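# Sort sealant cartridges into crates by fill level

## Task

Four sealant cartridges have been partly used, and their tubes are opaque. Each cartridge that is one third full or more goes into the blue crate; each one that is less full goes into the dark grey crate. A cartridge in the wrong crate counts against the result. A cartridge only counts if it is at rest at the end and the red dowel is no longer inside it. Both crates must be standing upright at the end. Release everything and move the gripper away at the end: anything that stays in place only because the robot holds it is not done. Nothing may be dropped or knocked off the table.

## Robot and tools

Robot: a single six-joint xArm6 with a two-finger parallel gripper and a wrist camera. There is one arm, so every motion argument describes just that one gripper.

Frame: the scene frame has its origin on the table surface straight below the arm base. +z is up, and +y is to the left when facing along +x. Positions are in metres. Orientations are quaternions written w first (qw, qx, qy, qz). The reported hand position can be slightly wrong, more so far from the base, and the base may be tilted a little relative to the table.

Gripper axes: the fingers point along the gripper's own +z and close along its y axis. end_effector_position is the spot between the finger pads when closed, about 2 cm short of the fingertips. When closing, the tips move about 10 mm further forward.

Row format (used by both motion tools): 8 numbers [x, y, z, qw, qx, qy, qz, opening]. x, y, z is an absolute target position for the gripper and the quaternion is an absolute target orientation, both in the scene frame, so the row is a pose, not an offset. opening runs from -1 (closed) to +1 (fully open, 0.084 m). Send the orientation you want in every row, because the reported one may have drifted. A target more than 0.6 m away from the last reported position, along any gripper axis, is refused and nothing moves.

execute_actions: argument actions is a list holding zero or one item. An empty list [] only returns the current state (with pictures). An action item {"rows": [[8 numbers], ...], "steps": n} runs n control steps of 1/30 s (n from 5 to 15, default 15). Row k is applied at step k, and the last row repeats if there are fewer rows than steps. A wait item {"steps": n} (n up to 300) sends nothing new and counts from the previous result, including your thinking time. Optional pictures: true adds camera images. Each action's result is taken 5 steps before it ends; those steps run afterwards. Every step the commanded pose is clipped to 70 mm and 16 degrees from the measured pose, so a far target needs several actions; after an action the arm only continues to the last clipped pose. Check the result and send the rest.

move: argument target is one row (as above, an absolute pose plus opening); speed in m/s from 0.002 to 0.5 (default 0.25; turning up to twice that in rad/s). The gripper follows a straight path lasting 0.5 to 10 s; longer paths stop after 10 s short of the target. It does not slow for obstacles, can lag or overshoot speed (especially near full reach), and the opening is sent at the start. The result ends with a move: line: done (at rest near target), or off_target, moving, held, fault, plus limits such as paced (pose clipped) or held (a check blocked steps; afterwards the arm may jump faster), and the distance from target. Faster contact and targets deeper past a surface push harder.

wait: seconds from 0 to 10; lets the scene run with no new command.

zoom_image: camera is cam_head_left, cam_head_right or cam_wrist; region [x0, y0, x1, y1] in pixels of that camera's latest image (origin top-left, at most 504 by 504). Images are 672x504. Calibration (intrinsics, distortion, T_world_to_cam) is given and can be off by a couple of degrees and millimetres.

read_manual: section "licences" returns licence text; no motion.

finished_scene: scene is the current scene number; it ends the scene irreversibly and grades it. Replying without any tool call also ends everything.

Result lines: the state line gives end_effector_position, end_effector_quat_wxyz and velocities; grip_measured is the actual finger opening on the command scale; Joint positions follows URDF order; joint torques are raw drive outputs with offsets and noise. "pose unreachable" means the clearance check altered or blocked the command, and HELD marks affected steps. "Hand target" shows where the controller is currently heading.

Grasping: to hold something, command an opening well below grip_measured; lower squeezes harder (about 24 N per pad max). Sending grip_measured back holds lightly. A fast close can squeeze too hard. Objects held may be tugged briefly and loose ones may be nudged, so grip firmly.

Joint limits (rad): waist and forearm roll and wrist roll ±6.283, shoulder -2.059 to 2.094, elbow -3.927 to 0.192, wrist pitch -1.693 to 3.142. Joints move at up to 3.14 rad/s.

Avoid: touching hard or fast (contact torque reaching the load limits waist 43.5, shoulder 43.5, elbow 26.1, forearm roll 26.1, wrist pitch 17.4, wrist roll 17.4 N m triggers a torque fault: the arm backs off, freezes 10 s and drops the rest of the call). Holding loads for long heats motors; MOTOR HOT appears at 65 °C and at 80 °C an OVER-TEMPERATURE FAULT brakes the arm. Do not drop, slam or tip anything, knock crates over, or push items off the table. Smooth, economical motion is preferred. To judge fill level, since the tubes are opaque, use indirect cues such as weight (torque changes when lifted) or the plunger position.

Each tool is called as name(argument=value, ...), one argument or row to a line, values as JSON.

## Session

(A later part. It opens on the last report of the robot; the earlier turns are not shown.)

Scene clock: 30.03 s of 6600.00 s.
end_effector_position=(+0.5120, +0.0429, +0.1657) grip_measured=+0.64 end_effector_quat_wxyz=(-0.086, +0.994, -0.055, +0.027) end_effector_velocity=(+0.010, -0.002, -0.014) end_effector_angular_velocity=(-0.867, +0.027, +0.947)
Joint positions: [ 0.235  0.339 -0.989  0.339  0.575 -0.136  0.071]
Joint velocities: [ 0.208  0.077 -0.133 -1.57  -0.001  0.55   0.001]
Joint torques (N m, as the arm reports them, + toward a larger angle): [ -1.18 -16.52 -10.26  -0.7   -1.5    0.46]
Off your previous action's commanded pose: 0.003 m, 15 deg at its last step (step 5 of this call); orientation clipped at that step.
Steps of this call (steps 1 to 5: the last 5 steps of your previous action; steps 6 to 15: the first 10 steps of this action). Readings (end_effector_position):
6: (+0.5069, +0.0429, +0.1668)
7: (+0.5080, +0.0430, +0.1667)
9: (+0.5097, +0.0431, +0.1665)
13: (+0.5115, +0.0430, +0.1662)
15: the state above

execute_actions(
  actions=[
    {"rows": [[0.51,0.0435,0.1225,0,1,0,0,0.65],[0.51,0.0435,0.1150,0,1,0,0,0.65],[0.51,0.0435,0.1070,0,1,0,0,0.65],[0.51,0.0435,0.0990,0,1,0,0,0.65],[0.51,0.0435,0.0915,0,1,0,0,0.65],[0.51,0.0435,0.0845,0,1,0,0,0.65],[0.51,0.0435,0.0783,0,1,0,0,0.65],[0.51,0.0435,0.0730,0,1,0,0,0.65],[0.51,0.0435,0.0688,0,1,0,0,0.65],[0.51,0.0435,0.0658,0,1,0,0,0.65],[0.51,0.0435,0.0640,0,1,0,0,0.65],[0.51,0.0435,0.0635,0,1,0,0,0.65]], "steps": 15},
  ],
  pictures=true,
)

Scene clock: 30.60 s of 6600.00 s.
end_effector_position=(+0.5069, +0.0432, +0.0835) grip_measured=+0.65 end_effector_quat_wxyz=(-0.001, +1.000, -0.000, -0.002) end_effector_velocity=(-0.010, -0.001, -0.183) end_effector_angular_velocity=(-0.016, +0.033, -0.002)
Joint positions: [ 0.283  0.557 -1.052  0.033  0.467  0.054  0.071]
Joint velocities: [ 0.01   0.481 -0.109 -0.007 -0.337  0.013 -0.   ]
Joint torques (N m, as the arm reports them, + toward a larger angle): [ -1.47 -21.11 -10.21  -1.04  -1.59   0.09]
Off your previous action's commanded pose: 0.023 m, 4 deg at its last step (step 5 of this call).
Steps of this call (steps 1 to 5: the last 5 steps of your previous action; steps 6 to 7: nothing new was sent; steps 8 to 17: the first 10 steps of this action). Readings (end_effector_position):
8: (+0.5077, +0.0436, +0.1345)
9: (+0.5073, +0.0435, +0.1306)
11: (+0.5091, +0.0435, +0.1228)
15: (+0.5080, +0.0434, +0.0969)
17: the state above
camera_calibration (this result's frames):
cam_wrist: T_world_to_cam=[[0.00553124, -0.999985, 0.000614165, 0.0743306], [-0.999823, -0.00551928, 0.0180096, 0.575432], [-0.018006, -0.000713672, -0.999838, 0.222364], [0, 0, 0, 1]] pos_world=[0.578922, 0.0776641, 0.211919]

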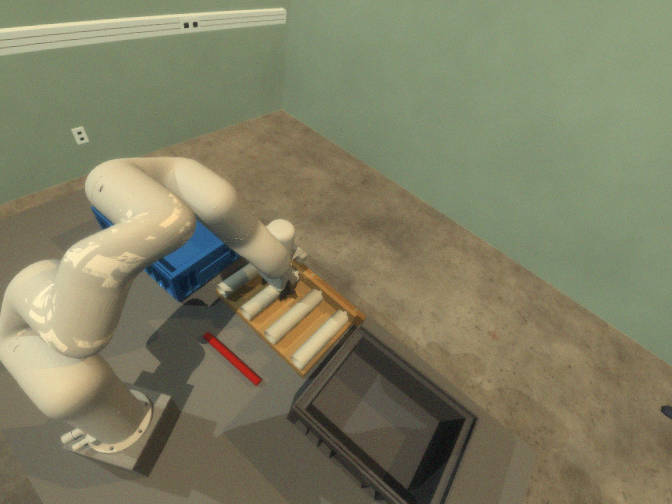

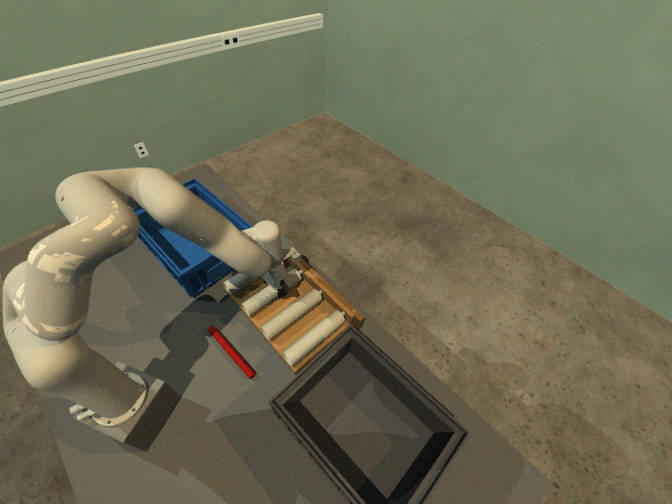

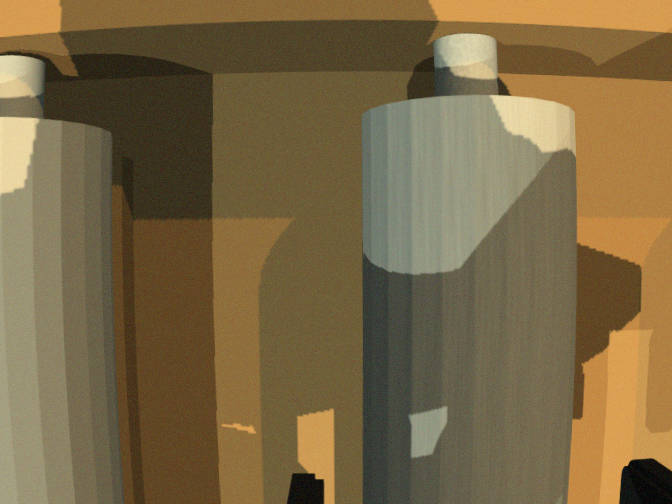

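execute_actions(
  actions=[],
)

Scene clock: 31.97 s of 6600.00 s.
end_effector_position=(+0.5101, +0.0435, +0.0634) grip_measured=+0.65 end_effector_quat_wxyz=(-0.000, +1.000, -0.000, -0.000) end_effector_velocity=(+0.001, -0.000, +0.000) end_effector_angular_velocity=(-0.000, -0.001, -0.001)
Joint positions: [ 0.284  0.617 -1.078  0.033  0.429  0.055  0.071]
Joint velocities: [-0.    -0.    -0.001 -0.001 -0.     0.002 -0.   ]
Joint torques (N m, as the arm reports them, + toward a larger angle): [ -0.93 -19.67  -9.19  -1.1   -1.64   0.26]
Hand target: +0.510, +0.044, +0.063; -0.000, +1.000, -0.000, -0.000
Off the commanded pose: 0.000 m, 0 deg.
Kept back: nothing.
Steps of this call (steps 1 to 5: the last 5 steps of your previous action; steps 6 to 41: nothing new was sent). Readings (end_effector_position):
1: (+0.5067, +0.0432, +0.0778)
2: (+0.5068, +0.0432, +0.0731)
4: (+0.5076, +0.0432, +0.0670)
8: (+0.5102, +0.0435, +0.0645)
41: the state above
camera_calibration (this result's frames):
cam_wrist: T_world_to_cam=[[0.00583682, -0.999981, 0.00171871, 0.0744228], [-0.99987, -0.00581033, 0.0150326, 0.579219], [-0.0150223, -0.00180623, -0.999886, 0.200818], [0, 0, 0, 1]] pos_world=[0.581726, 0.0781496, 0.19196]

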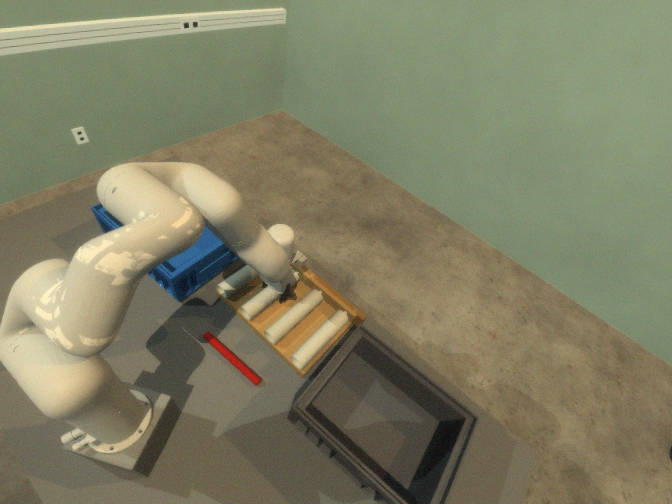

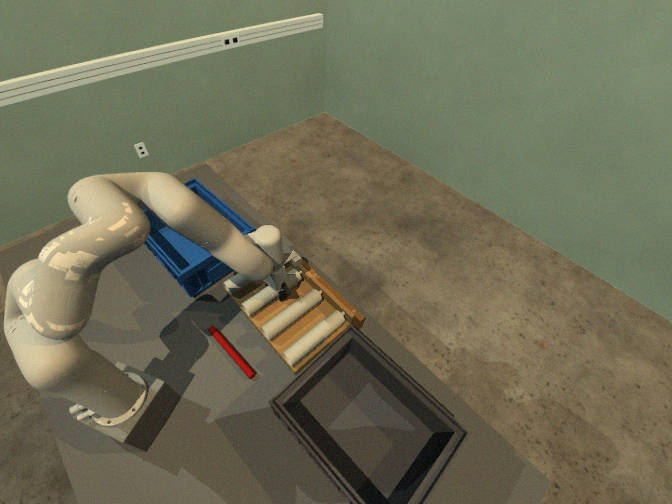

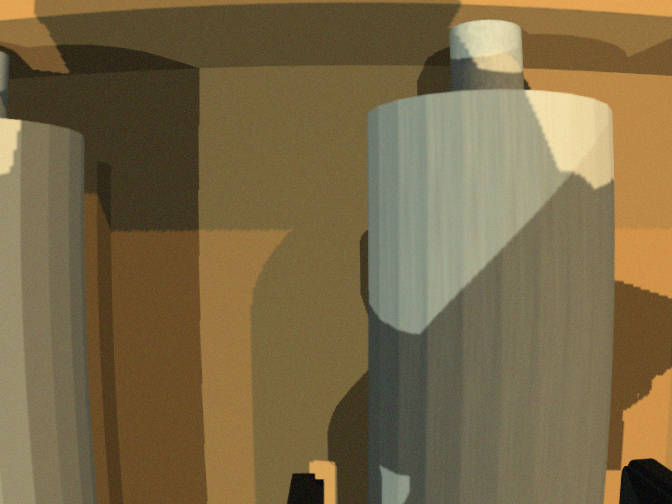

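execute_actions(
  actions=[
    {"rows":[[0.51,0.0440,0.0635,0,1,0,0,0.45],[0.51,0.0443,0.0635,0,1,0,0,0.3],[0.51,0.0445,0.0635,0,1,0,0,0.18],[0.51,0.0445,0.0635,0,1,0,0,0.08],[0.51,0.0445,0.0635,0,1,0,0,-0.05],[0.51,0.0445,0.0635,0,1,0,0,-0.2],[0.51,0.0445,0.0635,0,1,0,0,-0.35],[0.51,0.0445,0.0635,0,1,0,0,-0.5],[0.51,0.0445,0.0635,0,1,0,0,-0.5],[0.51,0.0445,0.0635,0,1,0,0,-0.5],[0.51,0.0445,0.0640,0,1,0,0,-0.5],[0.51,0.0445,0.0659,0,1,0,0,-0.5],[0.51,0.0445,0.0699,0,1,0,0,-0.5],[0.51,0.0445,0.0764,0,1,0,0,-0.5],[0.51,0.0445,0.0854,0,1,0,0,-0.5]],"steps":15},
  ],
)

execute_actions(
  actions=[
    {"rows":[[0.51,0.0445,0.0965,0,1,0,0,-0.5],[0.5098,0.0434,0.1090,0,1,0,0,-0.5],[0.5091,0.0401,0.1216,0,1,0,0,-0.5],[0.5079,0.0341,0.1331,0,1,0,0,-0.5],[0.5063,0.0258,0.1431,0,1,0,0,-0.5],[0.5044,0.0160,0.1515,0,1,0,0,-0.5],[0.5022,0.0052,0.1584,0,1,0,0,-0.5],[0.5000,-0.0062,0.1643,0,1,0,0,-0.5],[0.4977,-0.0179,0.1696,0,1,0,0,-0.5],[0.4953,-0.0298,0.1745,0,1,0,0,-0.5],[0.4929,-0.0417,0.1789,0,1,0,0,-0.5],[0.4906,-0.0538,0.1831,0,1,0,0,-0.5],[0.4882,-0.0660,0.1871,0,1,0,0,-0.5],[0.4857,-0.0782,0.1909,0,1,0,0,-0.5],[0.4833,-0.0906,0.1943,0,1,0,0,-0.5]],"steps":15},
  ],
)

execute_actions(
  actions=[
    {"rows":[[0.4809,-0.1029,0.1974,0,1,0,0,-0.5],[0.4784,-0.1154,0.2001,0,1,0,0,-0.5],[0.4759,-0.1280,0.2026,0,1,0,0,-0.5],[0.4734,-0.1406,0.2046,0,1,0,0,-0.5],[0.4709,-0.1532,0.2064,0,1,0,0,-0.5],[0.4684,-0.1659,0.2078,0,1,0,0,-0.5],[0.4659,-0.1787,0.2088,0,1,0,0,-0.5],[0.4634,-0.1914,0.2095,0,1,0,0,-0.5],[0.4608,-0.2042,0.2099,0,1,0,0,-0.5],[0.4583,-0.2170,0.21,0,1,0,0,-0.5],[0.4558,-0.2296,0.21,0,1,0,0,-0.5],[0.4533,-0.2421,0.21,0,1,0,0,-0.5],[0.4508,-0.2547,0.21,0,1,0,0,-0.5],[0.4483,-0.2674,0.21,0,1,0,0,-0.5],[0.4459,-0.2800,0.21,0,1,0,0,-0.5]],"steps":15},
  ],
)

execute_actions(
  actions=[
    {"rows":[[0.4434,-0.2925,0.21,0,1,0,0,-0.5],[0.4409,-0.3050,0.21,0,1,0,0,-0.5],[0.4386,-0.3166,0.21,0,1,0,0,-0.5],[0.4366,-0.3267,0.21,0,1,0,0,-0.5],[0.4350,-0.3351,0.21,0,1,0,0,-0.5],[0.4337,-0.3414,0.21,0,1,0,0,-0.5],[0.4328,-0.3459,0.21,0,1,0,0,-0.5],[0.4323,-0.3485,0.21,0,1,0,0,-0.5],[0.4321,-0.3497,0.21,0,1,0,0,-0.5],[0.4320,-0.3500,0.21,0,1,0,0,-0.5]],"steps":12},
  ],
)

execute_actions(
  actions=[
    {"steps":9},
  ],
  pictures=true,
)

Scene clock: 34.43 s of 6600.00 s.
end_effector_position=(+0.5100, +0.0445, +0.0635) grip_measured=+0.11 end_effector_quat_wxyz=(-0.000, +1.000, +0.000, +0.000) end_effector_velocity=(-0.000, +0.000, -0.000) end_effector_angular_velocity=(-0.001, +0.000, -0.000)
Joint positions: [ 0.286  0.617 -1.078  0.032  0.429  0.057  0.049]
Joint velocities: [ 0.     0.     0.    -0.001  0.     0.002  0.   ]
Joint torques (N m, as the arm reports them, + toward a larger angle): [ -0.88 -19.9   -9.05  -0.94  -1.64   0.29]
Steps of this call (steps 1 to 64: nothing new was sent; steps 65 to 74: the first 10 steps of this action). Readings (end_effector_position):
65: (+0.5101, +0.0435, +0.0634)
66: (+0.5101, +0.0436, +0.0634)
68: (+0.5100, +0.0440, +0.0635)
72: (+0.5100, +0.0445, +0.0635)
74: the state above

Scene clock: 34.93 s of 6600.00 s.
end_effector_position=(+0.5073, +0.0108, +0.1471) grip_measured=+0.11 end_effector_quat_wxyz=(+0.001, +1.000, -0.000, +0.003) end_effector_velocity=(-0.064, -0.296, +0.215) end_effector_angular_velocity=(-0.025, +0.014, -0.037)
Joint positions: [ 0.217  0.389 -1.016  0.023  0.589 -0.001  0.049]
Joint velocities: [-0.59  -0.67   0.274 -0.02   0.418 -0.532  0.   ]
Joint torques (N m, as the arm reports them, + toward a larger angle): [ -3.57 -15.51  -9.34  -0.97  -1.45   0.03]
Off your previous action's commanded pose: 0.018 m, 0 deg at its last step (step 5 of this call).
Steps of this call (steps 1 to 5: the last 5 steps of your previous action; steps 6 to 15: the first 10 steps of this action). Readings (end_effector_position):
6: (+0.5082, +0.0443, +0.0705)
7: (+0.5082, +0.0443, +0.0757)
9: (+0.5092, +0.0437, +0.0911)
13: (+0.5103, +0.0283, +0.1306)
15: the state above

Scene clock: 35.43 s of 6600.00 s.
end_effector_position=(+0.4658, -0.1662, +0.2062) grip_measured=+0.11 end_effector_quat_wxyz=(+0.006, +1.000, -0.003, +0.000) end_effector_velocity=(-0.087, -0.380, +0.046) end_effector_angular_velocity=(-0.007, -0.001, -0.003)
Joint positions: [-0.152  0.238 -0.991  0.023  0.725 -0.364  0.049]
Joint velocities: [-0.793  0.067 -0.224  0.02   0.167 -0.802 -0.   ]
Joint torques (N m, as the arm reports them, + toward a larger angle): [ -0.62 -16.6  -11.33  -1.34  -1.62   0.44]
Off your previous action's commanded pose: 0.052 m, 0 deg at its last step (step 5 of this call).
Steps of this call (steps 1 to 5: the last 5 steps of your previous action; steps 6 to 15: the first 10 steps of this action). Readings (end_effector_position):
6: (+0.4906, -0.0555, +0.1788)
7: (+0.4879, -0.0673, +0.1830)
9: (+0.4826, -0.0914, +0.1907)
13: (+0.4715, -0.1410, +0.2023)
15: the state above

Scene clock: 35.83 s of 6600.00 s.
end_effector_position=(+0.4337, -0.3147, +0.2114) grip_measured=+0.11 end_effector_quat_wxyz=(+0.006, +1.000, -0.003, +0.002) end_effector_velocity=(-0.054, -0.297, -0.002) end_effector_angular_velocity=(+0.018, -0.005, +0.000)
Joint positions: [-0.441  0.359 -1.174  0.034  0.79  -0.659  0.049]
Joint velocities: [-0.517  0.421 -0.606  0.035  0.205 -0.537  0.   ]
Joint torques (N m, as the arm reports them, + toward a larger angle): [  2.41 -19.5  -11.75  -0.89  -1.7    0.48]
Off your previous action's commanded pose: 0.051 m, 1 deg at its last step (step 5 of this call).
Steps of this call (steps 1 to 5: the last 5 steps of your previous action; steps 6 to 12: the first 7 steps of this action). Readings (end_effector_position):
6: (+0.4483, -0.2424, +0.2105)
7: (+0.4456, -0.2551, +0.2108)
9: (+0.4404, -0.2803, +0.2112)
12: the state above

Scene clock: 36.13 s of 6600.00 s.
end_effector_position=(+0.4312, -0.3484, +0.2100) grip_measured=+0.11 end_effector_quat_wxyz=(+0.001, +1.000, +0.000, +0.000) end_effector_velocity=(+0.003, -0.010, +0.002) end_effector_angular_velocity=(+0.008, +0.001, +0.009)
Joint positions: [-0.495  0.425 -1.27   0.042  0.831 -0.723  0.049]
Joint velocities: [-0.012  0.029 -0.051  0.006  0.029 -0.025  0.   ]
Joint torques (N m, as the arm reports them, + toward a larger angle): [ -1.43 -20.81 -12.12  -1.2   -1.97   0.34]
Hand target: +0.431, -0.350, +0.210; +0.001, +1.000, -0.000, +0.000
Off the commanded pose: 0.002 m, 0 deg.
Kept back: nothing.
Steps of this call (steps 1 to 5: the last 5 steps of your previous action; steps 6 to 9: nothing new was sent). Readings (end_effector_position):
1: (+0.4321, -0.3239, +0.2113)
2: (+0.4311, -0.3316, +0.2111)
4: (+0.4303, -0.3418, +0.2105)
8: (+0.4310, -0.3480, +0.2099)
9: the state above
camera_calibration (this result's frames):
cam_wrist: T_world_to_cam=[[0.00647316, -0.999973, 0.0035644, -0.317957], [-0.999872, -0.00642021, 0.0146735, 0.495728], [-0.0146502, -0.00365892, -0.999886, 0.344683], [0, 0, 0, 1]] pos_world=[0.502772, -0.313505, 0.338503]

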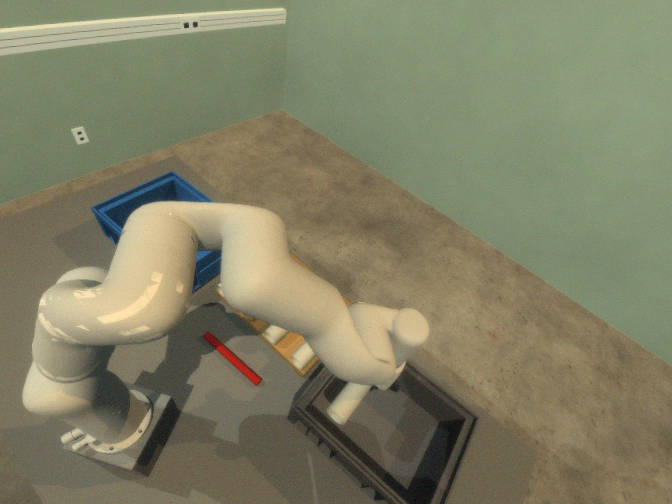

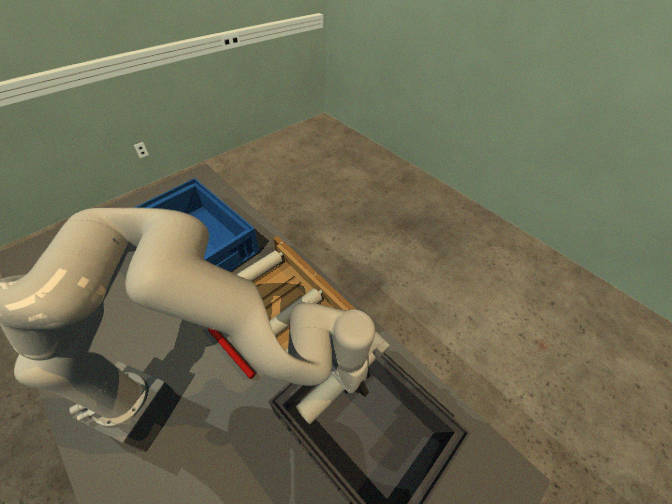

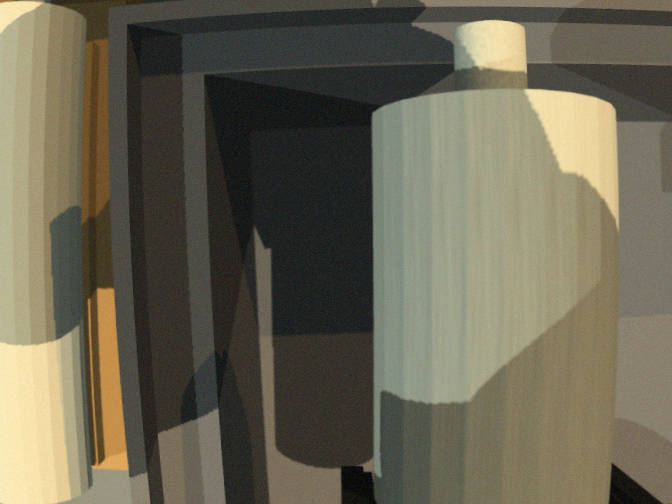

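zoom_image(
  camera="cam_wrist",
  region=[100, 0, 604, 200],
)

zoom_image(
  camera="cam_head_right",
  region=[250, 320, 490, 504],
)

Region (100, 0, 604, 200) of cam_wrist's 672x504 image, scaled by 1.000; it fills the top 200 rows of this view, and the rest is white.

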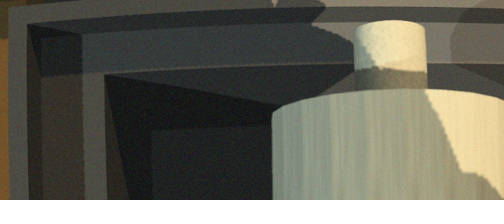

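Region (250, 320, 490, 504) of cam_head_right's 672x504 image, scaled by 2.100, with more detail than that image has; it fills the top 386 rows of this view, and the rest is white.

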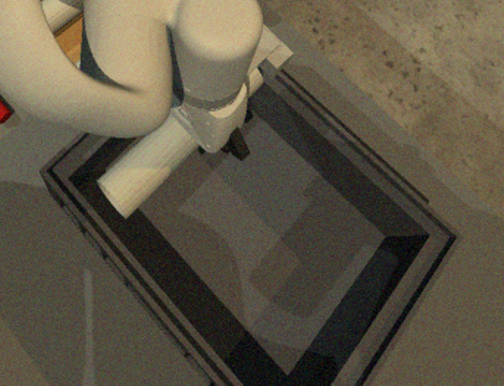

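zoom_image(
  camera="cam_head_right",
  region=[320, 330, 410, 410],
)

Region (320, 330, 410, 410) of cam_head_right's 672x504 image, scaled by 5.600, with more detail than that image has.

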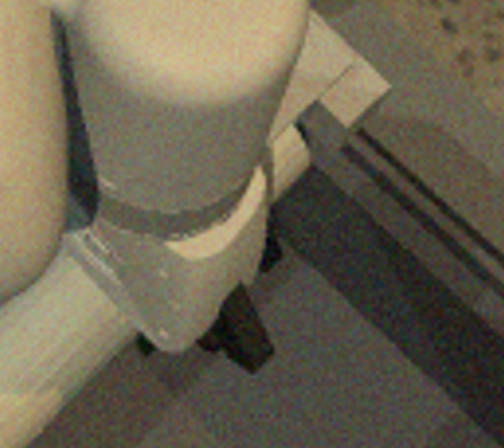

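execute_actions(
  actions=[
    {"rows":[[0.4310,-0.3504,0.2089,0,1,0,0,-0.5],[0.4308,-0.3516,0.2067,0,1,0,0,-0.5],[0.4307,-0.3532,0.2027,0,1,0,0,-0.5],[0.4305,-0.3553,0.1969,0,1,0,0,-0.5],[0.4302,-0.3575,0.1891,0,1,0,0,-0.5],[0.4300,-0.3597,0.1796,0,1,0,0,-0.5],[0.4298,-0.3618,0.1684,0,1,0,0,-0.5],[0.4297,-0.3634,0.1560,0,1,0,0,-0.5],[0.4295,-0.3646,0.1427,0,1,0,0,-0.5],[0.4295,-0.365,0.1290,0,1,0,0,-0.5],[0.4295,-0.365,0.1153,0,1,0,0,-0.5],[0.4295,-0.365,0.1020,0,1,0,0,-0.5],[0.4295,-0.365,0.0896,0,1,0,0,-0.5],[0.4295,-0.365,0.0784,0,1,0,0,-0.5],[0.4295,-0.365,0.0689,0,1,0,0,-0.5]],"steps":15},
  ],
)

execute_actions(
  actions=[
    {"rows":[[0.4295,-0.365,0.0611,0,1,0,0,-0.5],[0.4295,-0.365,0.0553,0,1,0,0,-0.5],[0.4295,-0.365,0.0513,0,1,0,0,-0.5],[0.4295,-0.365,0.0491,0,1,0,0,-0.5],[0.4295,-0.365,0.0482,0,1,0,0,-0.5],[0.4295,-0.365,0.048,0,1,0,0,-0.5],[0.4295,-0.365,0.048,0,1,0,0,-0.5],[0.4295,-0.365,0.048,0,1,0,0,-0.5],[0.4295,-0.365,0.048,0,1,0,0,-0.5],[0.4295,-0.365,0.048,0,1,0,0,-0.5],[0.4295,-0.365,0.048,0,1,0,0,-0.2],[0.4295,-0.365,0.048,0,1,0,0,0.1],[0.4295,-0.365,0.048,0,1,0,0,0.25],[0.4295,-0.365,0.048,0,1,0,0,0.4],[0.4295,-0.365,0.048,0,1,0,0,0.5]],"steps":15},
  ],
)

execute_actions(
  actions=[
    {"rows":[[0.4295,-0.365,0.048,0,1,0,0,0.5],[0.4295,-0.365,0.048,0,1,0,0,0.5],[0.4295,-0.365,0.0485,0,1,0,0,0.5],[0.4295,-0.365,0.0504,0,1,0,0,0.5],[0.4295,-0.365,0.0544,0,1,0,0,0.5],[0.4295,-0.365,0.0609,0,1,0,0,0.5],[0.4295,-0.365,0.0699,0,1,0,0,0.5],[0.4295,-0.365,0.0810,0,1,0,0,0.5],[0.4295,-0.365,0.0935,0,1,0,0,0.5],[0.4295,-0.365,0.1065,0,1,0,0,0.5],[0.4299,-0.3640,0.1195,0,1,0,0,0.5],[0.4308,-0.3619,0.1323,0,1,0,0,0.5],[0.4324,-0.3582,0.1447,0,1,0,0,0.5],[0.4348,-0.3526,0.1562,0.0012,1,0,0,0.5],[0.4379,-0.3452,0.1664,0.0045,1,0,0,0.5]],"steps":15},
  ],
)

execute_actions(
  actions=[
    {"rows":[[0.4417,-0.3363,0.1751,0.0096,0.99995,0,0,0.5],[0.4460,-0.3261,0.1820,0.0163,0.99987,0,0,0.5],[0.4507,-0.3150,0.1869,0.0243,0.9997,0,0,0.5],[0.4556,-0.3033,0.1898,0.0331,0.99945,0,0,0.5],[0.4607,-0.2914,0.1912,0.0426,0.99909,0,0,0.53],[0.4657,-0.2794,0.1914,0.0523,0.99863,0,0,0.56],[0.4708,-0.2675,0.1914,0.0621,0.99807,0,0,0.6],[0.4759,-0.2555,0.1913,0.0716,0.99744,0,0,0.6],[0.4809,-0.2435,0.1904,0.0803,0.99677,0,0,0.6],[0.4859,-0.2317,0.1879,0.0883,0.9961,0,0,0.6],[0.4907,-0.2205,0.1835,0.0949,0.99548,0,0,0.6],[0.4951,-0.2101,0.1770,0.1000,0.99498,0,0,0.6],[0.4990,-0.2009,0.1686,0.1034,0.99464,0,0,0.6],[0.5023,-0.1931,0.1586,0.1045,0.99452,0,0,0.6],[0.5049,-0.1870,0.1475,0.1045,0.99452,0,0,0.6]],"steps":15},
  ],
  pictures=true,
)

execute_actions(
  actions=[
    {"rows":[[0.5069,-0.1823,0.1355,0.1045,0.99452,0,0,0.6],[0.5082,-0.1790,0.1233,0.1045,0.99452,0,0,0.6],[0.5091,-0.1769,0.1115,0.1045,0.99452,0,0,0.6],[0.5097,-0.1756,0.1007,0.1045,0.99452,0,0,0.6],[0.5099,-0.1751,0.0912,0.1045,0.99452,0,0,0.6],[0.51,-0.1749,0.0832,0.1045,0.99452,0,0,0.6],[0.51,-0.1749,0.0769,0.1045,0.99452,0,0,0.6],[0.51,-0.1749,0.0724,0.1045,0.99452,0,0,0.6],[0.51,-0.1749,0.0695,0.1045,0.99452,0,0,0.6],[0.51,-0.1749,0.0680,0.1045,0.99452,0,0,0.6],[0.51,-0.1749,0.0673,0.1045,0.99452,0,0,0.6]],"steps":14},
  ],
)

execute_actions(
  actions=[
    {"steps":9},
  ],
  pictures=true,
)

Scene clock: 43.57 s of 6600.00 s.
end_effector_position=(+0.4287, -0.3595, +0.1731) grip_measured=+0.11 end_effector_quat_wxyz=(+0.001, +1.000, -0.000, +0.001) end_effector_velocity=(-0.032, -0.026, -0.299) end_effector_angular_velocity=(+0.027, +0.033, -0.008)
Joint positions: [-0.51   0.508 -1.278  0.047  0.756 -0.743  0.049]
Joint velocities: [-0.049  0.585  0.055  0.028 -0.595 -0.082 -0.   ]
Joint torques (N m, as the arm reports them, + toward a larger angle): [ -0.69 -18.98 -10.68  -0.94  -1.56   0.34]
Steps of this call (steps 1 to 90: nothing new was sent; then 4.10 s passed at rest; steps 91 to 100: the first 10 steps of this action). Readings (end_effector_position):
91: (+0.4310, -0.3501, +0.2101)
92: (+0.4311, -0.3502, +0.2099)
94: (+0.4314, -0.3515, +0.2081)
98: (+0.4305, -0.3571, +0.1906)
100: the state above

Scene clock: 44.07 s of 6600.00 s.
end_effector_position=(+0.4286, -0.3642, +0.0503) grip_measured=+0.11 end_effector_quat_wxyz=(-0.000, +1.000, +0.000, -0.000) end_effector_velocity=(+0.029, -0.025, -0.009) end_effector_angular_velocity=(-0.039, -0.047, -0.000)
Joint positions: [-0.507  0.796 -1.34   0.063  0.533 -0.761  0.049]
Joint velocities: [ 0.001  0.089 -0.122  0.005 -0.028 -0.003  0.   ]
Joint torques (N m, as the arm reports them, + toward a larger angle): [ -1.73 -24.31 -10.62  -1.1   -1.59   0.28]
Off your previous action's commanded pose: 0.047 m, 0 deg at its last step (step 5 of this call).
Steps of this call (steps 1 to 5: the last 5 steps of your previous action; steps 6 to 15: the first 10 steps of this action). Readings (end_effector_position):
6: (+0.4231, -0.3592, +0.1030)
7: (+0.4228, -0.3591, +0.0918)
9: (+0.4231, -0.3594, +0.0726)
13: (+0.4265, -0.3624, +0.0522)
15: the state above

Scene clock: 44.57 s of 6600.00 s.
end_effector_position=(+0.4287, -0.3644, +0.0678) grip_measured=+0.49 end_effector_quat_wxyz=(-0.001, +1.000, -0.000, -0.002) end_effector_velocity=(+0.010, -0.010, +0.235) end_effector_angular_velocity=(-0.012, -0.012, -0.002)
Joint positions: [-0.509  0.754 -1.33   0.06   0.568 -0.759  0.065]
Joint velocities: [-0.021 -0.552  0.138 -0.04   0.397  0.028  0.   ]
Joint torques (N m, as the arm reports them, + toward a larger angle): [ -1.87 -25.94 -11.97  -1.1   -1.58   0.4 ]
Off your previous action's commanded pose: 0.002 m, 0 deg at its last step (step 5 of this call).
Steps of this call (steps 1 to 5: the last 5 steps of your previous action; steps 6 to 15: the first 10 steps of this action). Readings (end_effector_position):
6: (+0.4305, -0.3658, +0.0495)
7: (+0.4304, -0.3657, +0.0493)
9: (+0.4300, -0.3654, +0.0490)
13: (+0.4286, -0.3643, +0.0556)
15: the state above

Scene clock: 45.07 s of 6600.00 s.
end_effector_position=(+0.4664, -0.2815, +0.1852) grip_measured=+0.59 end_effector_quat_wxyz=(+0.042, +0.999, +0.005, +0.003) end_effector_velocity=(+0.122, +0.347, +0.027) end_effector_angular_velocity=(-0.373, -0.009, +0.061)
Joint positions: [-0.335  0.408 -1.153 -0.063  0.679 -0.495  0.069]
Joint velocities: [ 0.763 -0.372  0.513 -0.604 -0.295  1.173  0.003]
Joint torques (N m, as the arm reports them, + toward a larger angle): [ -0.65 -17.66 -10.96  -1.6   -1.53   0.57]
Off your previous action's commanded pose: 0.050 m, 0 deg at its last step (step 5 of this call).
Steps of this call (steps 1 to 5: the last 5 steps of your previous action; steps 6 to 15: the first 10 steps of this action). Readings (end_effector_position):
6: (+0.4351, -0.3613, +0.1319)
7: (+0.4373, -0.3571, +0.1427)
9: (+0.4433, -0.3439, +0.1616)
13: (+0.4585, -0.3043, +0.1821)
15: the state above
camera_calibration (this result's frames):
cam_wrist: T_world_to_cam=[[0.0146382, -0.996205, 0.0857927, -0.269124], [-0.99986, -0.0138854, 0.00936568, 0.530594], [-0.00813888, -0.0859177, -0.996269, 0.29382], [0, 0, 0, 1]] pos_world=[0.536851, -0.235491, 0.310843]

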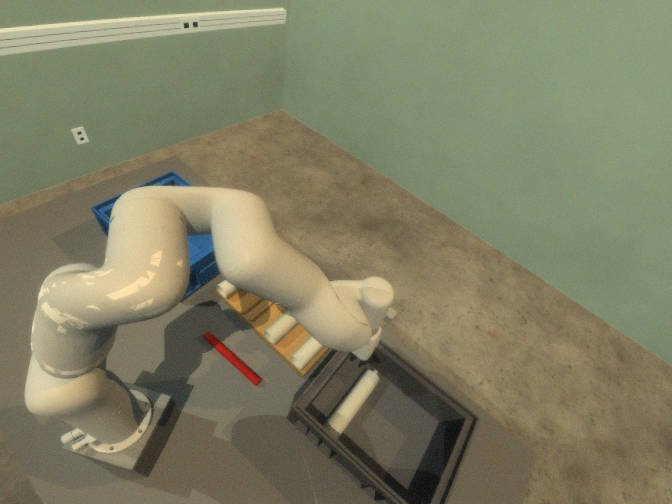

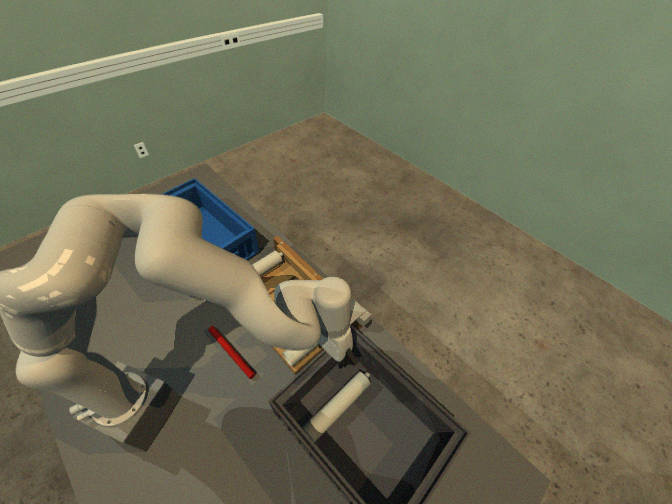

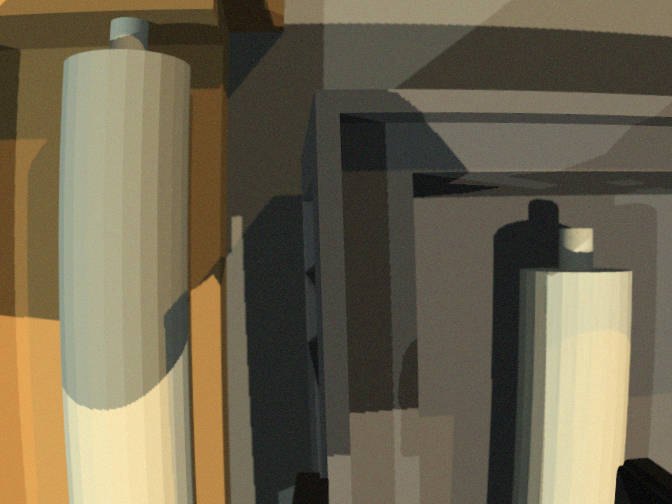

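Scene clock: 45.53 s of 6600.00 s.
end_effector_position=(+0.5014, -0.1736, +0.0937) grip_measured=+0.59 end_effector_quat_wxyz=(+0.094, +0.996, +0.003, -0.003) end_effector_velocity=(+0.024, +0.017, -0.250) end_effector_angular_velocity=(-0.093, +0.014, -0.055)
Joint positions: [-0.101  0.579 -1.107 -0.348  0.476  0.001  0.069]
Joint velocities: [ 0.035  0.699 -0.266 -0.489 -0.376  0.588 -0.   ]
Joint torques (N m, as the arm reports them, + toward a larger angle): [ -2.29 -22.87 -11.53  -0.6   -1.46   0.  ]
Off your previous action's commanded pose: 0.052 m, 4 deg at its last step (step 5 of this call).
Steps of this call (steps 1 to 5: the last 5 steps of your previous action; steps 6 to 14: the first 9 steps of this action). Readings (end_effector_position):
6: (+0.4928, -0.2142, +0.1751)
7: (+0.4962, -0.2047, +0.1677)
9: (+0.4993, -0.1891, +0.1470)
13: (+0.5007, -0.1745, +0.1026)
14: the state above

Scene clock: 45.83 s of 6600.00 s.
end_effector_position=(+0.5108, -0.1753, +0.0688) grip_measured=+0.59 end_effector_quat_wxyz=(+0.104, +0.995, -0.000, +0.001) end_effector_velocity=(+0.011, -0.000, -0.003) end_effector_angular_velocity=(-0.016, -0.017, +0.002)
Joint positions: [-0.099  0.663 -1.16  -0.416  0.442  0.077  0.069]
Joint velocities: [ 0.006  0.024 -0.031 -0.034 -0.009  0.037  0.   ]
Joint torques (N m, as the arm reports them, + toward a larger angle): [ -1.17 -20.66  -9.48  -0.65  -1.48   0.46]
Hand target: +0.510, -0.175, +0.067; +0.104, +0.995, +0.000, +0.000
Off the commanded pose: 0.002 m, 0 deg.
Kept back: nothing.
Steps of this call (steps 1 to 5: the last 5 steps of your previous action; steps 6 to 9: nothing new was sent). Readings (end_effector_position):
1: (+0.5023, -0.1733, +0.0860)
2: (+0.5034, -0.1734, +0.0798)
4: (+0.5060, -0.1741, +0.0721)
8: (+0.5103, -0.1752, +0.0689)
9: the state above
camera_calibration (this result's frames):
cam_wrist: T_world_to_cam=[[0.00509329, -0.978058, 0.20827, -0.15439], [-0.999906, -0.00232448, 0.0135369, 0.579355], [-0.0127557, -0.208319, -0.977978, 0.167034], [0, 0, 0, 1]] pos_world=[0.582218, -0.114859, 0.187668]

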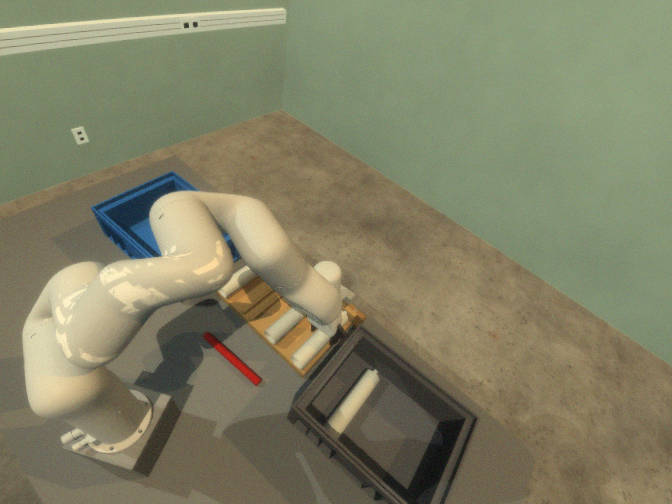

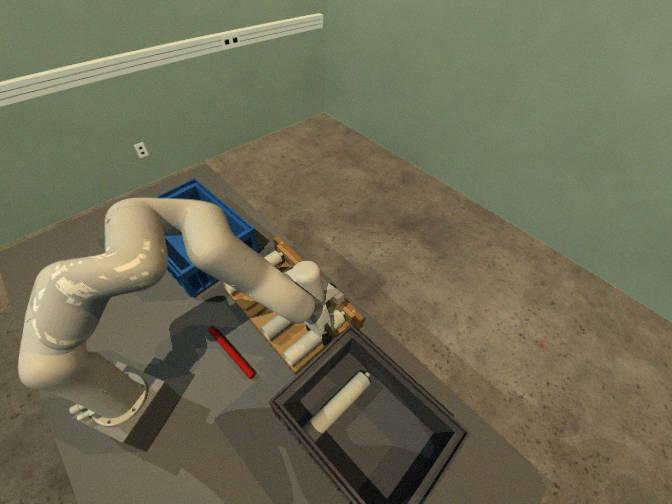

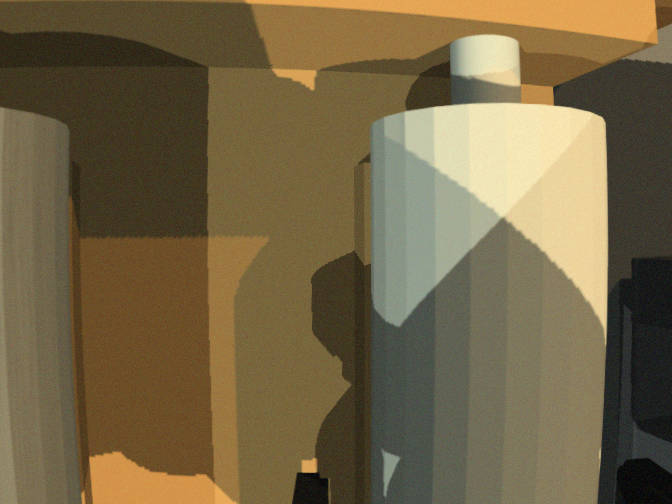

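execute_actions(
  actions=[
    {"rows":[[0.51,-0.1749,0.0673,0.1045,0.99452,0,0,0.45],[0.51,-0.1749,0.0673,0.1045,0.99452,0,0,0.3],[0.51,-0.1749,0.0673,0.1045,0.99452,0,0,0.18],[0.51,-0.1749,0.0673,0.1045,0.99452,0,0,0.08],[0.51,-0.1749,0.0673,0.1045,0.99452,0,0,-0.05],[0.51,-0.1749,0.0673,0.1045,0.99452,0,0,-0.2],[0.51,-0.1749,0.0673,0.1045,0.99452,0,0,-0.35],[0.51,-0.1749,0.0673,0.1045,0.99452,0,0,-0.5],[0.51,-0.1749,0.0673,0.1045,0.99452,0,0,-0.6],[0.51,-0.1749,0.0673,0.1045,0.99452,0,0,-0.6],[0.51,-0.1749,0.0678,0.1045,0.99452,0,0,-0.6],[0.51,-0.1749,0.0697,0.1045,0.99452,0,0,-0.6],[0.51,-0.1749,0.0737,0.1045,0.99452,0,0,-0.6],[0.51,-0.1749,0.0802,0.1045,0.99452,0,0,-0.6],[0.51,-0.1749,0.0892,0.1045,0.99452,0,0,-0.6]],"steps":15},
  ],
)

execute_actions(
  actions=[
    {"rows":[[0.51,-0.1749,0.1003,0.1045,0.99452,0,0,-0.6],[0.5097,-0.1732,0.1127,0.1034,0.99464,0,0,-0.6],[0.5091,-0.1693,0.1251,0.1000,0.99498,0,0,-0.6],[0.5080,-0.1629,0.1364,0.0949,0.99548,0,0,-0.6],[0.5066,-0.1543,0.1461,0.0883,0.9961,0,0,-0.6],[0.5049,-0.1439,0.1537,0.0803,0.99677,0,0,-0.6],[0.5030,-0.1324,0.1594,0.0716,0.99744,0,0,-0.6],[0.5009,-0.1197,0.1638,0.0621,0.99807,0,0,-0.6],[0.4988,-0.1069,0.1673,0.0523,0.99863,0,0,-0.6],[0.4967,-0.0939,0.1703,0.0426,0.99909,0,0,-0.6],[0.4945,-0.0809,0.1731,0.0331,0.99945,0,0,-0.6],[0.4924,-0.0678,0.1758,0.0243,0.9997,0,0,-0.6],[0.4902,-0.0548,0.1784,0.0163,0.99987,0,0,-0.6],[0.4881,-0.0418,0.1809,0.0096,0.99995,0,0,-0.6],[0.4860,-0.0288,0.1833,0.0045,1,0,0,-0.6]],"steps":15},
  ],
)

execute_actions(
  actions=[
    {"rows":[[0.4838,-0.0157,0.1856,0.0012,1,0,0,-0.6],[0.4817,-0.0027,0.1878,0,1,0,0,-0.6],[0.4795,0.0103,0.1899,0,1,0,0,-0.6],[0.4774,0.0233,0.1919,0,1,0,0,-0.6],[0.4753,0.0364,0.1937,0,1,0,0,-0.6],[0.4731,0.0496,0.1953,0,1,0.0005,0,-0.6],[0.4709,0.0628,0.1967,0,1,0.0019,0,-0.6],[0.4687,0.0760,0.1979,0,0.99999,0.0040,0,-0.6],[0.4666,0.0892,0.1989,0,0.99998,0.0068,0,-0.6],[0.4644,0.1025,0.1996,0,0.99995,0.0101,0,-0.6],[0.4622,0.1157,0.2,0,0.9999,0.0138,0,-0.6],[0.4600,0.1290,0.2,0,0.99984,0.0177,0,-0.6],[0.4578,0.1423,0.2,0,0.99976,0.0218,0,-0.6],[0.4556,0.1556,0.2,0,0.99966,0.0259,0,-0.6],[0.4534,0.1690,0.2,0,0.99956,0.0298,0,-0.6]],"steps":15},
  ],
)

execute_actions(
  actions=[
    {"rows":[[0.4512,0.1823,0.2,0,0.99944,0.0335,0,-0.6],[0.4491,0.1956,0.2,0,0.99932,0.0368,0,-0.6],[0.4469,0.2089,0.2,0,0.99922,0.0396,0,-0.6],[0.4447,0.2222,0.2,0,0.99913,0.0417,0,-0.6],[0.4425,0.2357,0.2,0,0.99907,0.0431,0,-0.6],[0.4403,0.2490,0.2,0,0.99905,0.0436,0,-0.6],[0.4381,0.2623,0.2,0,0.99905,0.0436,0,-0.6],[0.4359,0.2756,0.2,0,0.99905,0.0436,0,-0.6],[0.4337,0.2889,0.2,0,0.99905,0.0436,0,-0.6],[0.4315,0.3023,0.2,0,0.99905,0.0436,0,-0.6],[0.4295,0.3148,0.2,0,0.99905,0.0436,0,-0.6],[0.4275,0.3264,0.2,0,0.99905,0.0436,0,-0.6],[0.4259,0.3366,0.2,0,0.99905,0.0436,0,-0.6],[0.4245,0.3450,0.2,0,0.99905,0.0436,0,-0.6],[0.4234,0.3514,0.2,0,0.99905,0.0436,0,-0.6]],"steps":15},
  ],
  pictures=true,
)

execute_actions(
  actions=[
    {"rows":[[0.4227,0.3558,0.2,0,0.99905,0.0436,0,-0.6],[0.4223,0.3585,0.2,0,0.99905,0.0436,0,-0.6],[0.4221,0.3597,0.2,0,0.99905,0.0436,0,-0.6],[0.4220,0.3600,0.2,0,0.99905,0.0436,0,-0.6]],"steps":7},
  ],
)

execute_actions(
  actions=[
    {"steps":9},
  ],
  pictures=true,
)

Scene clock: 48.27 s of 6600.00 s.
end_effector_position=(+0.5101, -0.1751, +0.0675) grip_measured=+0.10 end_effector_quat_wxyz=(+0.105, +0.995, -0.000, +0.000) end_effector_velocity=(-0.000, +0.001, -0.000) end_effector_angular_velocity=(-0.000, +0.001, -0.001)
Joint positions: [-0.099  0.666 -1.16  -0.422  0.441  0.083  0.048]
Joint velocities: [ 0.001  0.     0.001 -0.002  0.     0.004  0.   ]
Joint torques (N m, as the arm reports them, + toward a larger angle): [ -0.4  -19.99  -9.15  -0.74  -1.76   0.27]
Steps of this call (steps 1 to 63: nothing new was sent; steps 64 to 73: the first 10 steps of this action). Readings (end_effector_position):
64: (+0.5104, -0.1748, +0.0672)
65: (+0.5104, -0.1748, +0.0673)
67: (+0.5102, -0.1749, +0.0673)
71: (+0.5101, -0.1752, +0.0675)
73: the state above

Scene clock: 48.77 s of 6600.00 s.
end_effector_position=(+0.5091, -0.1392, +0.1471) grip_measured=+0.10 end_effector_quat_wxyz=(+0.079, +0.997, -0.000, +0.005) end_effector_velocity=(-0.047, +0.305, +0.173) end_effector_angular_velocity=(+0.436, +0.018, +0.018)
Joint positions: [-0.036  0.437 -1.072 -0.236  0.576 -0.038  0.048]
Joint velocities: [ 0.46  -0.691  0.41   0.861  0.37  -0.319 -0.   ]
Joint torques (N m, as the arm reports them, + toward a larger angle): [  0.24 -17.34  -9.48  -0.96  -1.64   0.63]
Off your previous action's commanded pose: 0.019 m, 0 deg at its last step (step 5 of this call).
Steps of this call (steps 1 to 5: the last 5 steps of your previous action; steps 6 to 15: the first 10 steps of this action). Readings (end_effector_position):
6: (+0.5079, -0.1742, +0.0737)
7: (+0.5077, -0.1741, +0.0787)
9: (+0.5087, -0.1734, +0.0941)
13: (+0.5110, -0.1572, +0.1328)
15: the state above

Scene clock: 49.27 s of 6600.00 s.
end_effector_position=(+0.4730, +0.0490, +0.1920) grip_measured=+0.10 end_effector_quat_wxyz=(-0.003, +1.000, +0.005, -0.002) end_effector_velocity=(-0.072, +0.391, +0.053) end_effector_angular_velocity=(+0.048, -0.015, +0.096)
Joint positions: [ 0.295  0.203 -0.905  0.03   0.673  0.063  0.048]
Joint velocities: [ 0.827 -0.238  0.136  0.033  0.067  0.707 -0.   ]
Joint torques (N m, as the arm reports them, + toward a larger angle): [ -0.97 -16.93 -11.68  -1.07  -1.91   0.53]
Off your previous action's commanded pose: 0.055 m, 4 deg at its last step (step 5 of this call).
Steps of this call (steps 1 to 5: the last 5 steps of your previous action; steps 6 to 15: the first 10 steps of this action). Readings (end_effector_position):
6: (+0.4945, -0.0672, +0.1696)
7: (+0.4920, -0.0541, +0.1726)
9: (+0.4873, -0.0282, +0.1784)
13: (+0.4778, +0.0230, +0.1881)
15: the state above

Scene clock: 49.77 s of 6600.00 s.
end_effector_position=(+0.4361, +0.2488, +0.2017) grip_measured=+0.10 end_effector_quat_wxyz=(-0.006, +0.999, +0.044, +0.001) end_effector_velocity=(-0.072, +0.403, +0.006) end_effector_angular_velocity=(+0.023, -0.013, +0.045)
Joint positions: [ 0.716  0.247 -1.003  0.012  0.714  0.418  0.048]
Joint velocities: [ 0.779  0.363 -0.54  -0.031  0.148  0.758 -0.   ]
Joint torques (N m, as the arm reports them, + toward a larger angle): [ -1.08 -17.84 -12.19  -1.07  -1.91   0.48]
Off your previous action's commanded pose: 0.055 m, 1 deg at its last step (step 5 of this call).
Steps of this call (steps 1 to 5: the last 5 steps of your previous action; steps 6 to 15: the first 10 steps of this action). Readings (end_effector_position):
6: (+0.4584, +0.1282, +0.1988)
7: (+0.4559, +0.1415, +0.1993)
9: (+0.4507, +0.1682, +0.2001)
13: (+0.4409, +0.2219, +0.2012)
15: the state above
camera_calibration (this result's frames):
cam_wrist: T_world_to_cam=[[0.0944823, -0.995481, -0.00953117, 0.242423], [-0.995448, -0.0945907, 0.0116472, 0.525207], [-0.0124961, 0.00838733, -0.999887, 0.334698], [0, 0, 0, 1]] pos_world=[0.504094, 0.2882, 0.330854]

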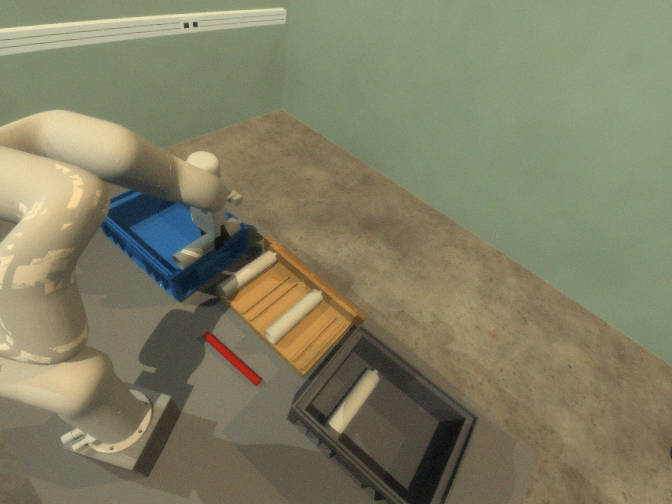

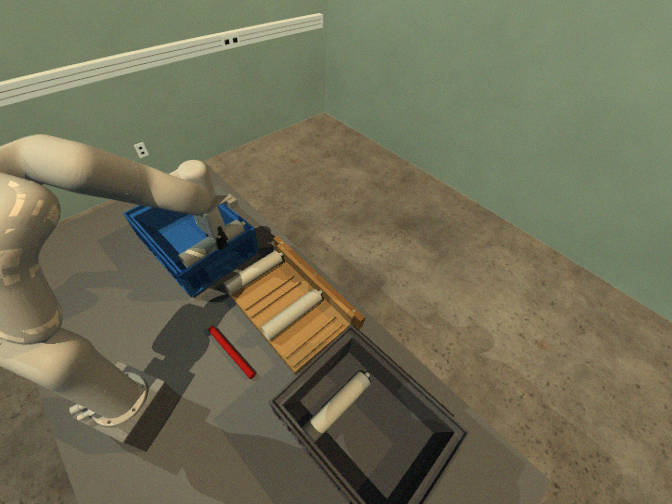

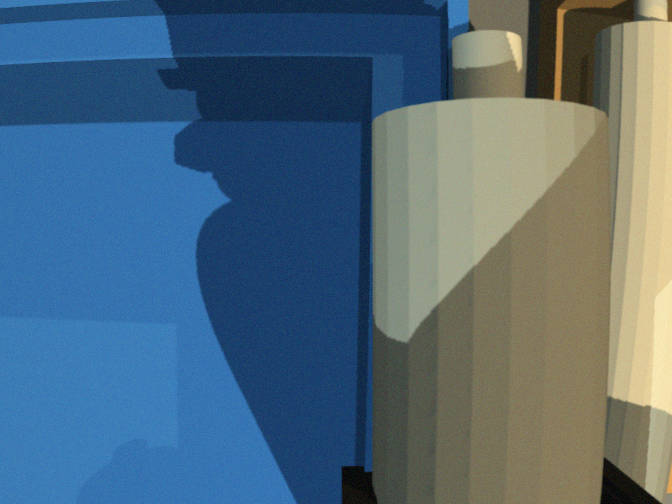

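Scene clock: 50.00 s of 6600.00 s.
end_effector_position=(+0.4224, +0.3335, +0.2019) grip_measured=+0.10 end_effector_quat_wxyz=(-0.006, +0.999, +0.046, +0.003) end_effector_velocity=(-0.030, +0.258, -0.007) end_effector_angular_velocity=(-0.035, +0.002, -0.007)
Joint positions: [ 0.869  0.348 -1.153  0.001  0.76   0.576  0.048]
Joint velocities: [ 0.428  0.425 -0.625 -0.067  0.223  0.483 -0.   ]
Joint torques (N m, as the arm reports them, + toward a larger angle): [ -4.   -20.32 -11.4   -1.13  -1.66   0.22]
Off your previous action's commanded pose: 0.038 m, 1 deg at its last step (step 5 of this call).
Steps of this call (steps 1 to 5: the last 5 steps of your previous action; steps 6 to 7: the first 2 steps of this action). Readings (end_effector_position):
6: (+0.4235, +0.3241, +0.2021)
7: the state above

Scene clock: 50.30 s of 6600.00 s.
end_effector_position=(+0.4223, +0.3587, +0.1999) grip_measured=+0.10 end_effector_quat_wxyz=(-0.001, +0.999, +0.043, +0.000) end_effector_velocity=(+0.002, +0.008, +0.001) end_effector_angular_velocity=(-0.006, +0.002, -0.007)
Joint positions: [ 0.907  0.405 -1.238 -0.01   0.798  0.628  0.048]
Joint velocities: [ 0.01   0.021 -0.038 -0.005  0.023  0.02   0.   ]
Joint torques (N m, as the arm reports them, + toward a larger angle): [ -0.66 -21.01 -12.34  -1.17  -1.89   0.13]
Hand target: +0.422, +0.360, +0.200; -0.000, +0.999, +0.044, +0.000
Off the commanded pose: 0.001 m, 0 deg.
Kept back: nothing.
Steps of this call (steps 1 to 5: the last 5 steps of your previous action; steps 6 to 9: nothing new was sent). Readings (end_effector_position):
1: (+0.4215, +0.3412, +0.2016)
2: (+0.4211, +0.3472, +0.2012)
4: (+0.4212, +0.3545, +0.2005)
8: (+0.4222, +0.3584, +0.1999)
9: the state above
camera_calibration (this result's frames):
cam_wrist: T_world_to_cam=[[0.0919416, -0.995764, 0.000861039, 0.352144], [-0.995661, -0.0919196, 0.01448, 0.520489], [-0.0143395, -0.00218862, -0.999895, 0.336459], [0, 0, 0, 1]] pos_world=[0.490678, 0.399232, 0.328583]

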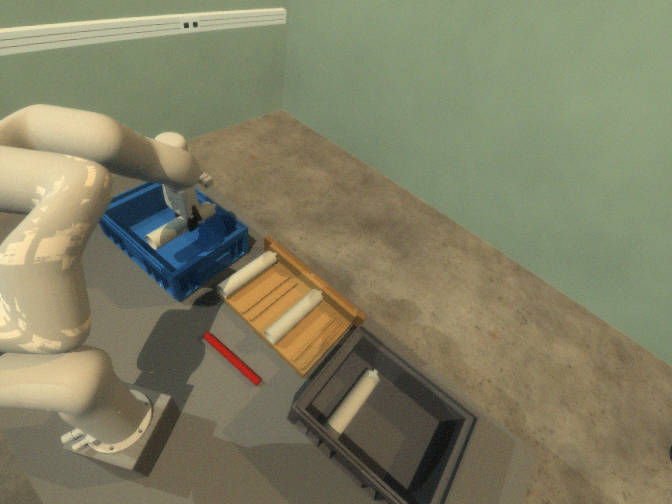

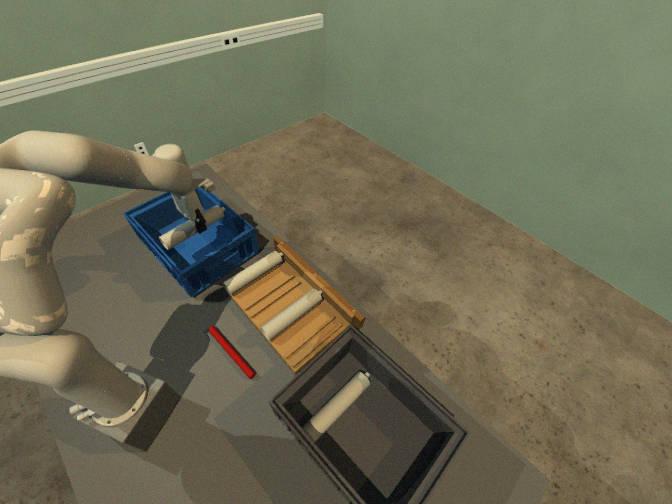

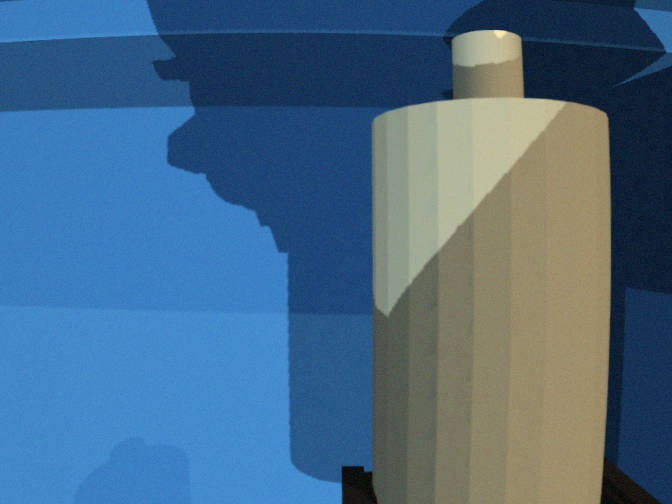

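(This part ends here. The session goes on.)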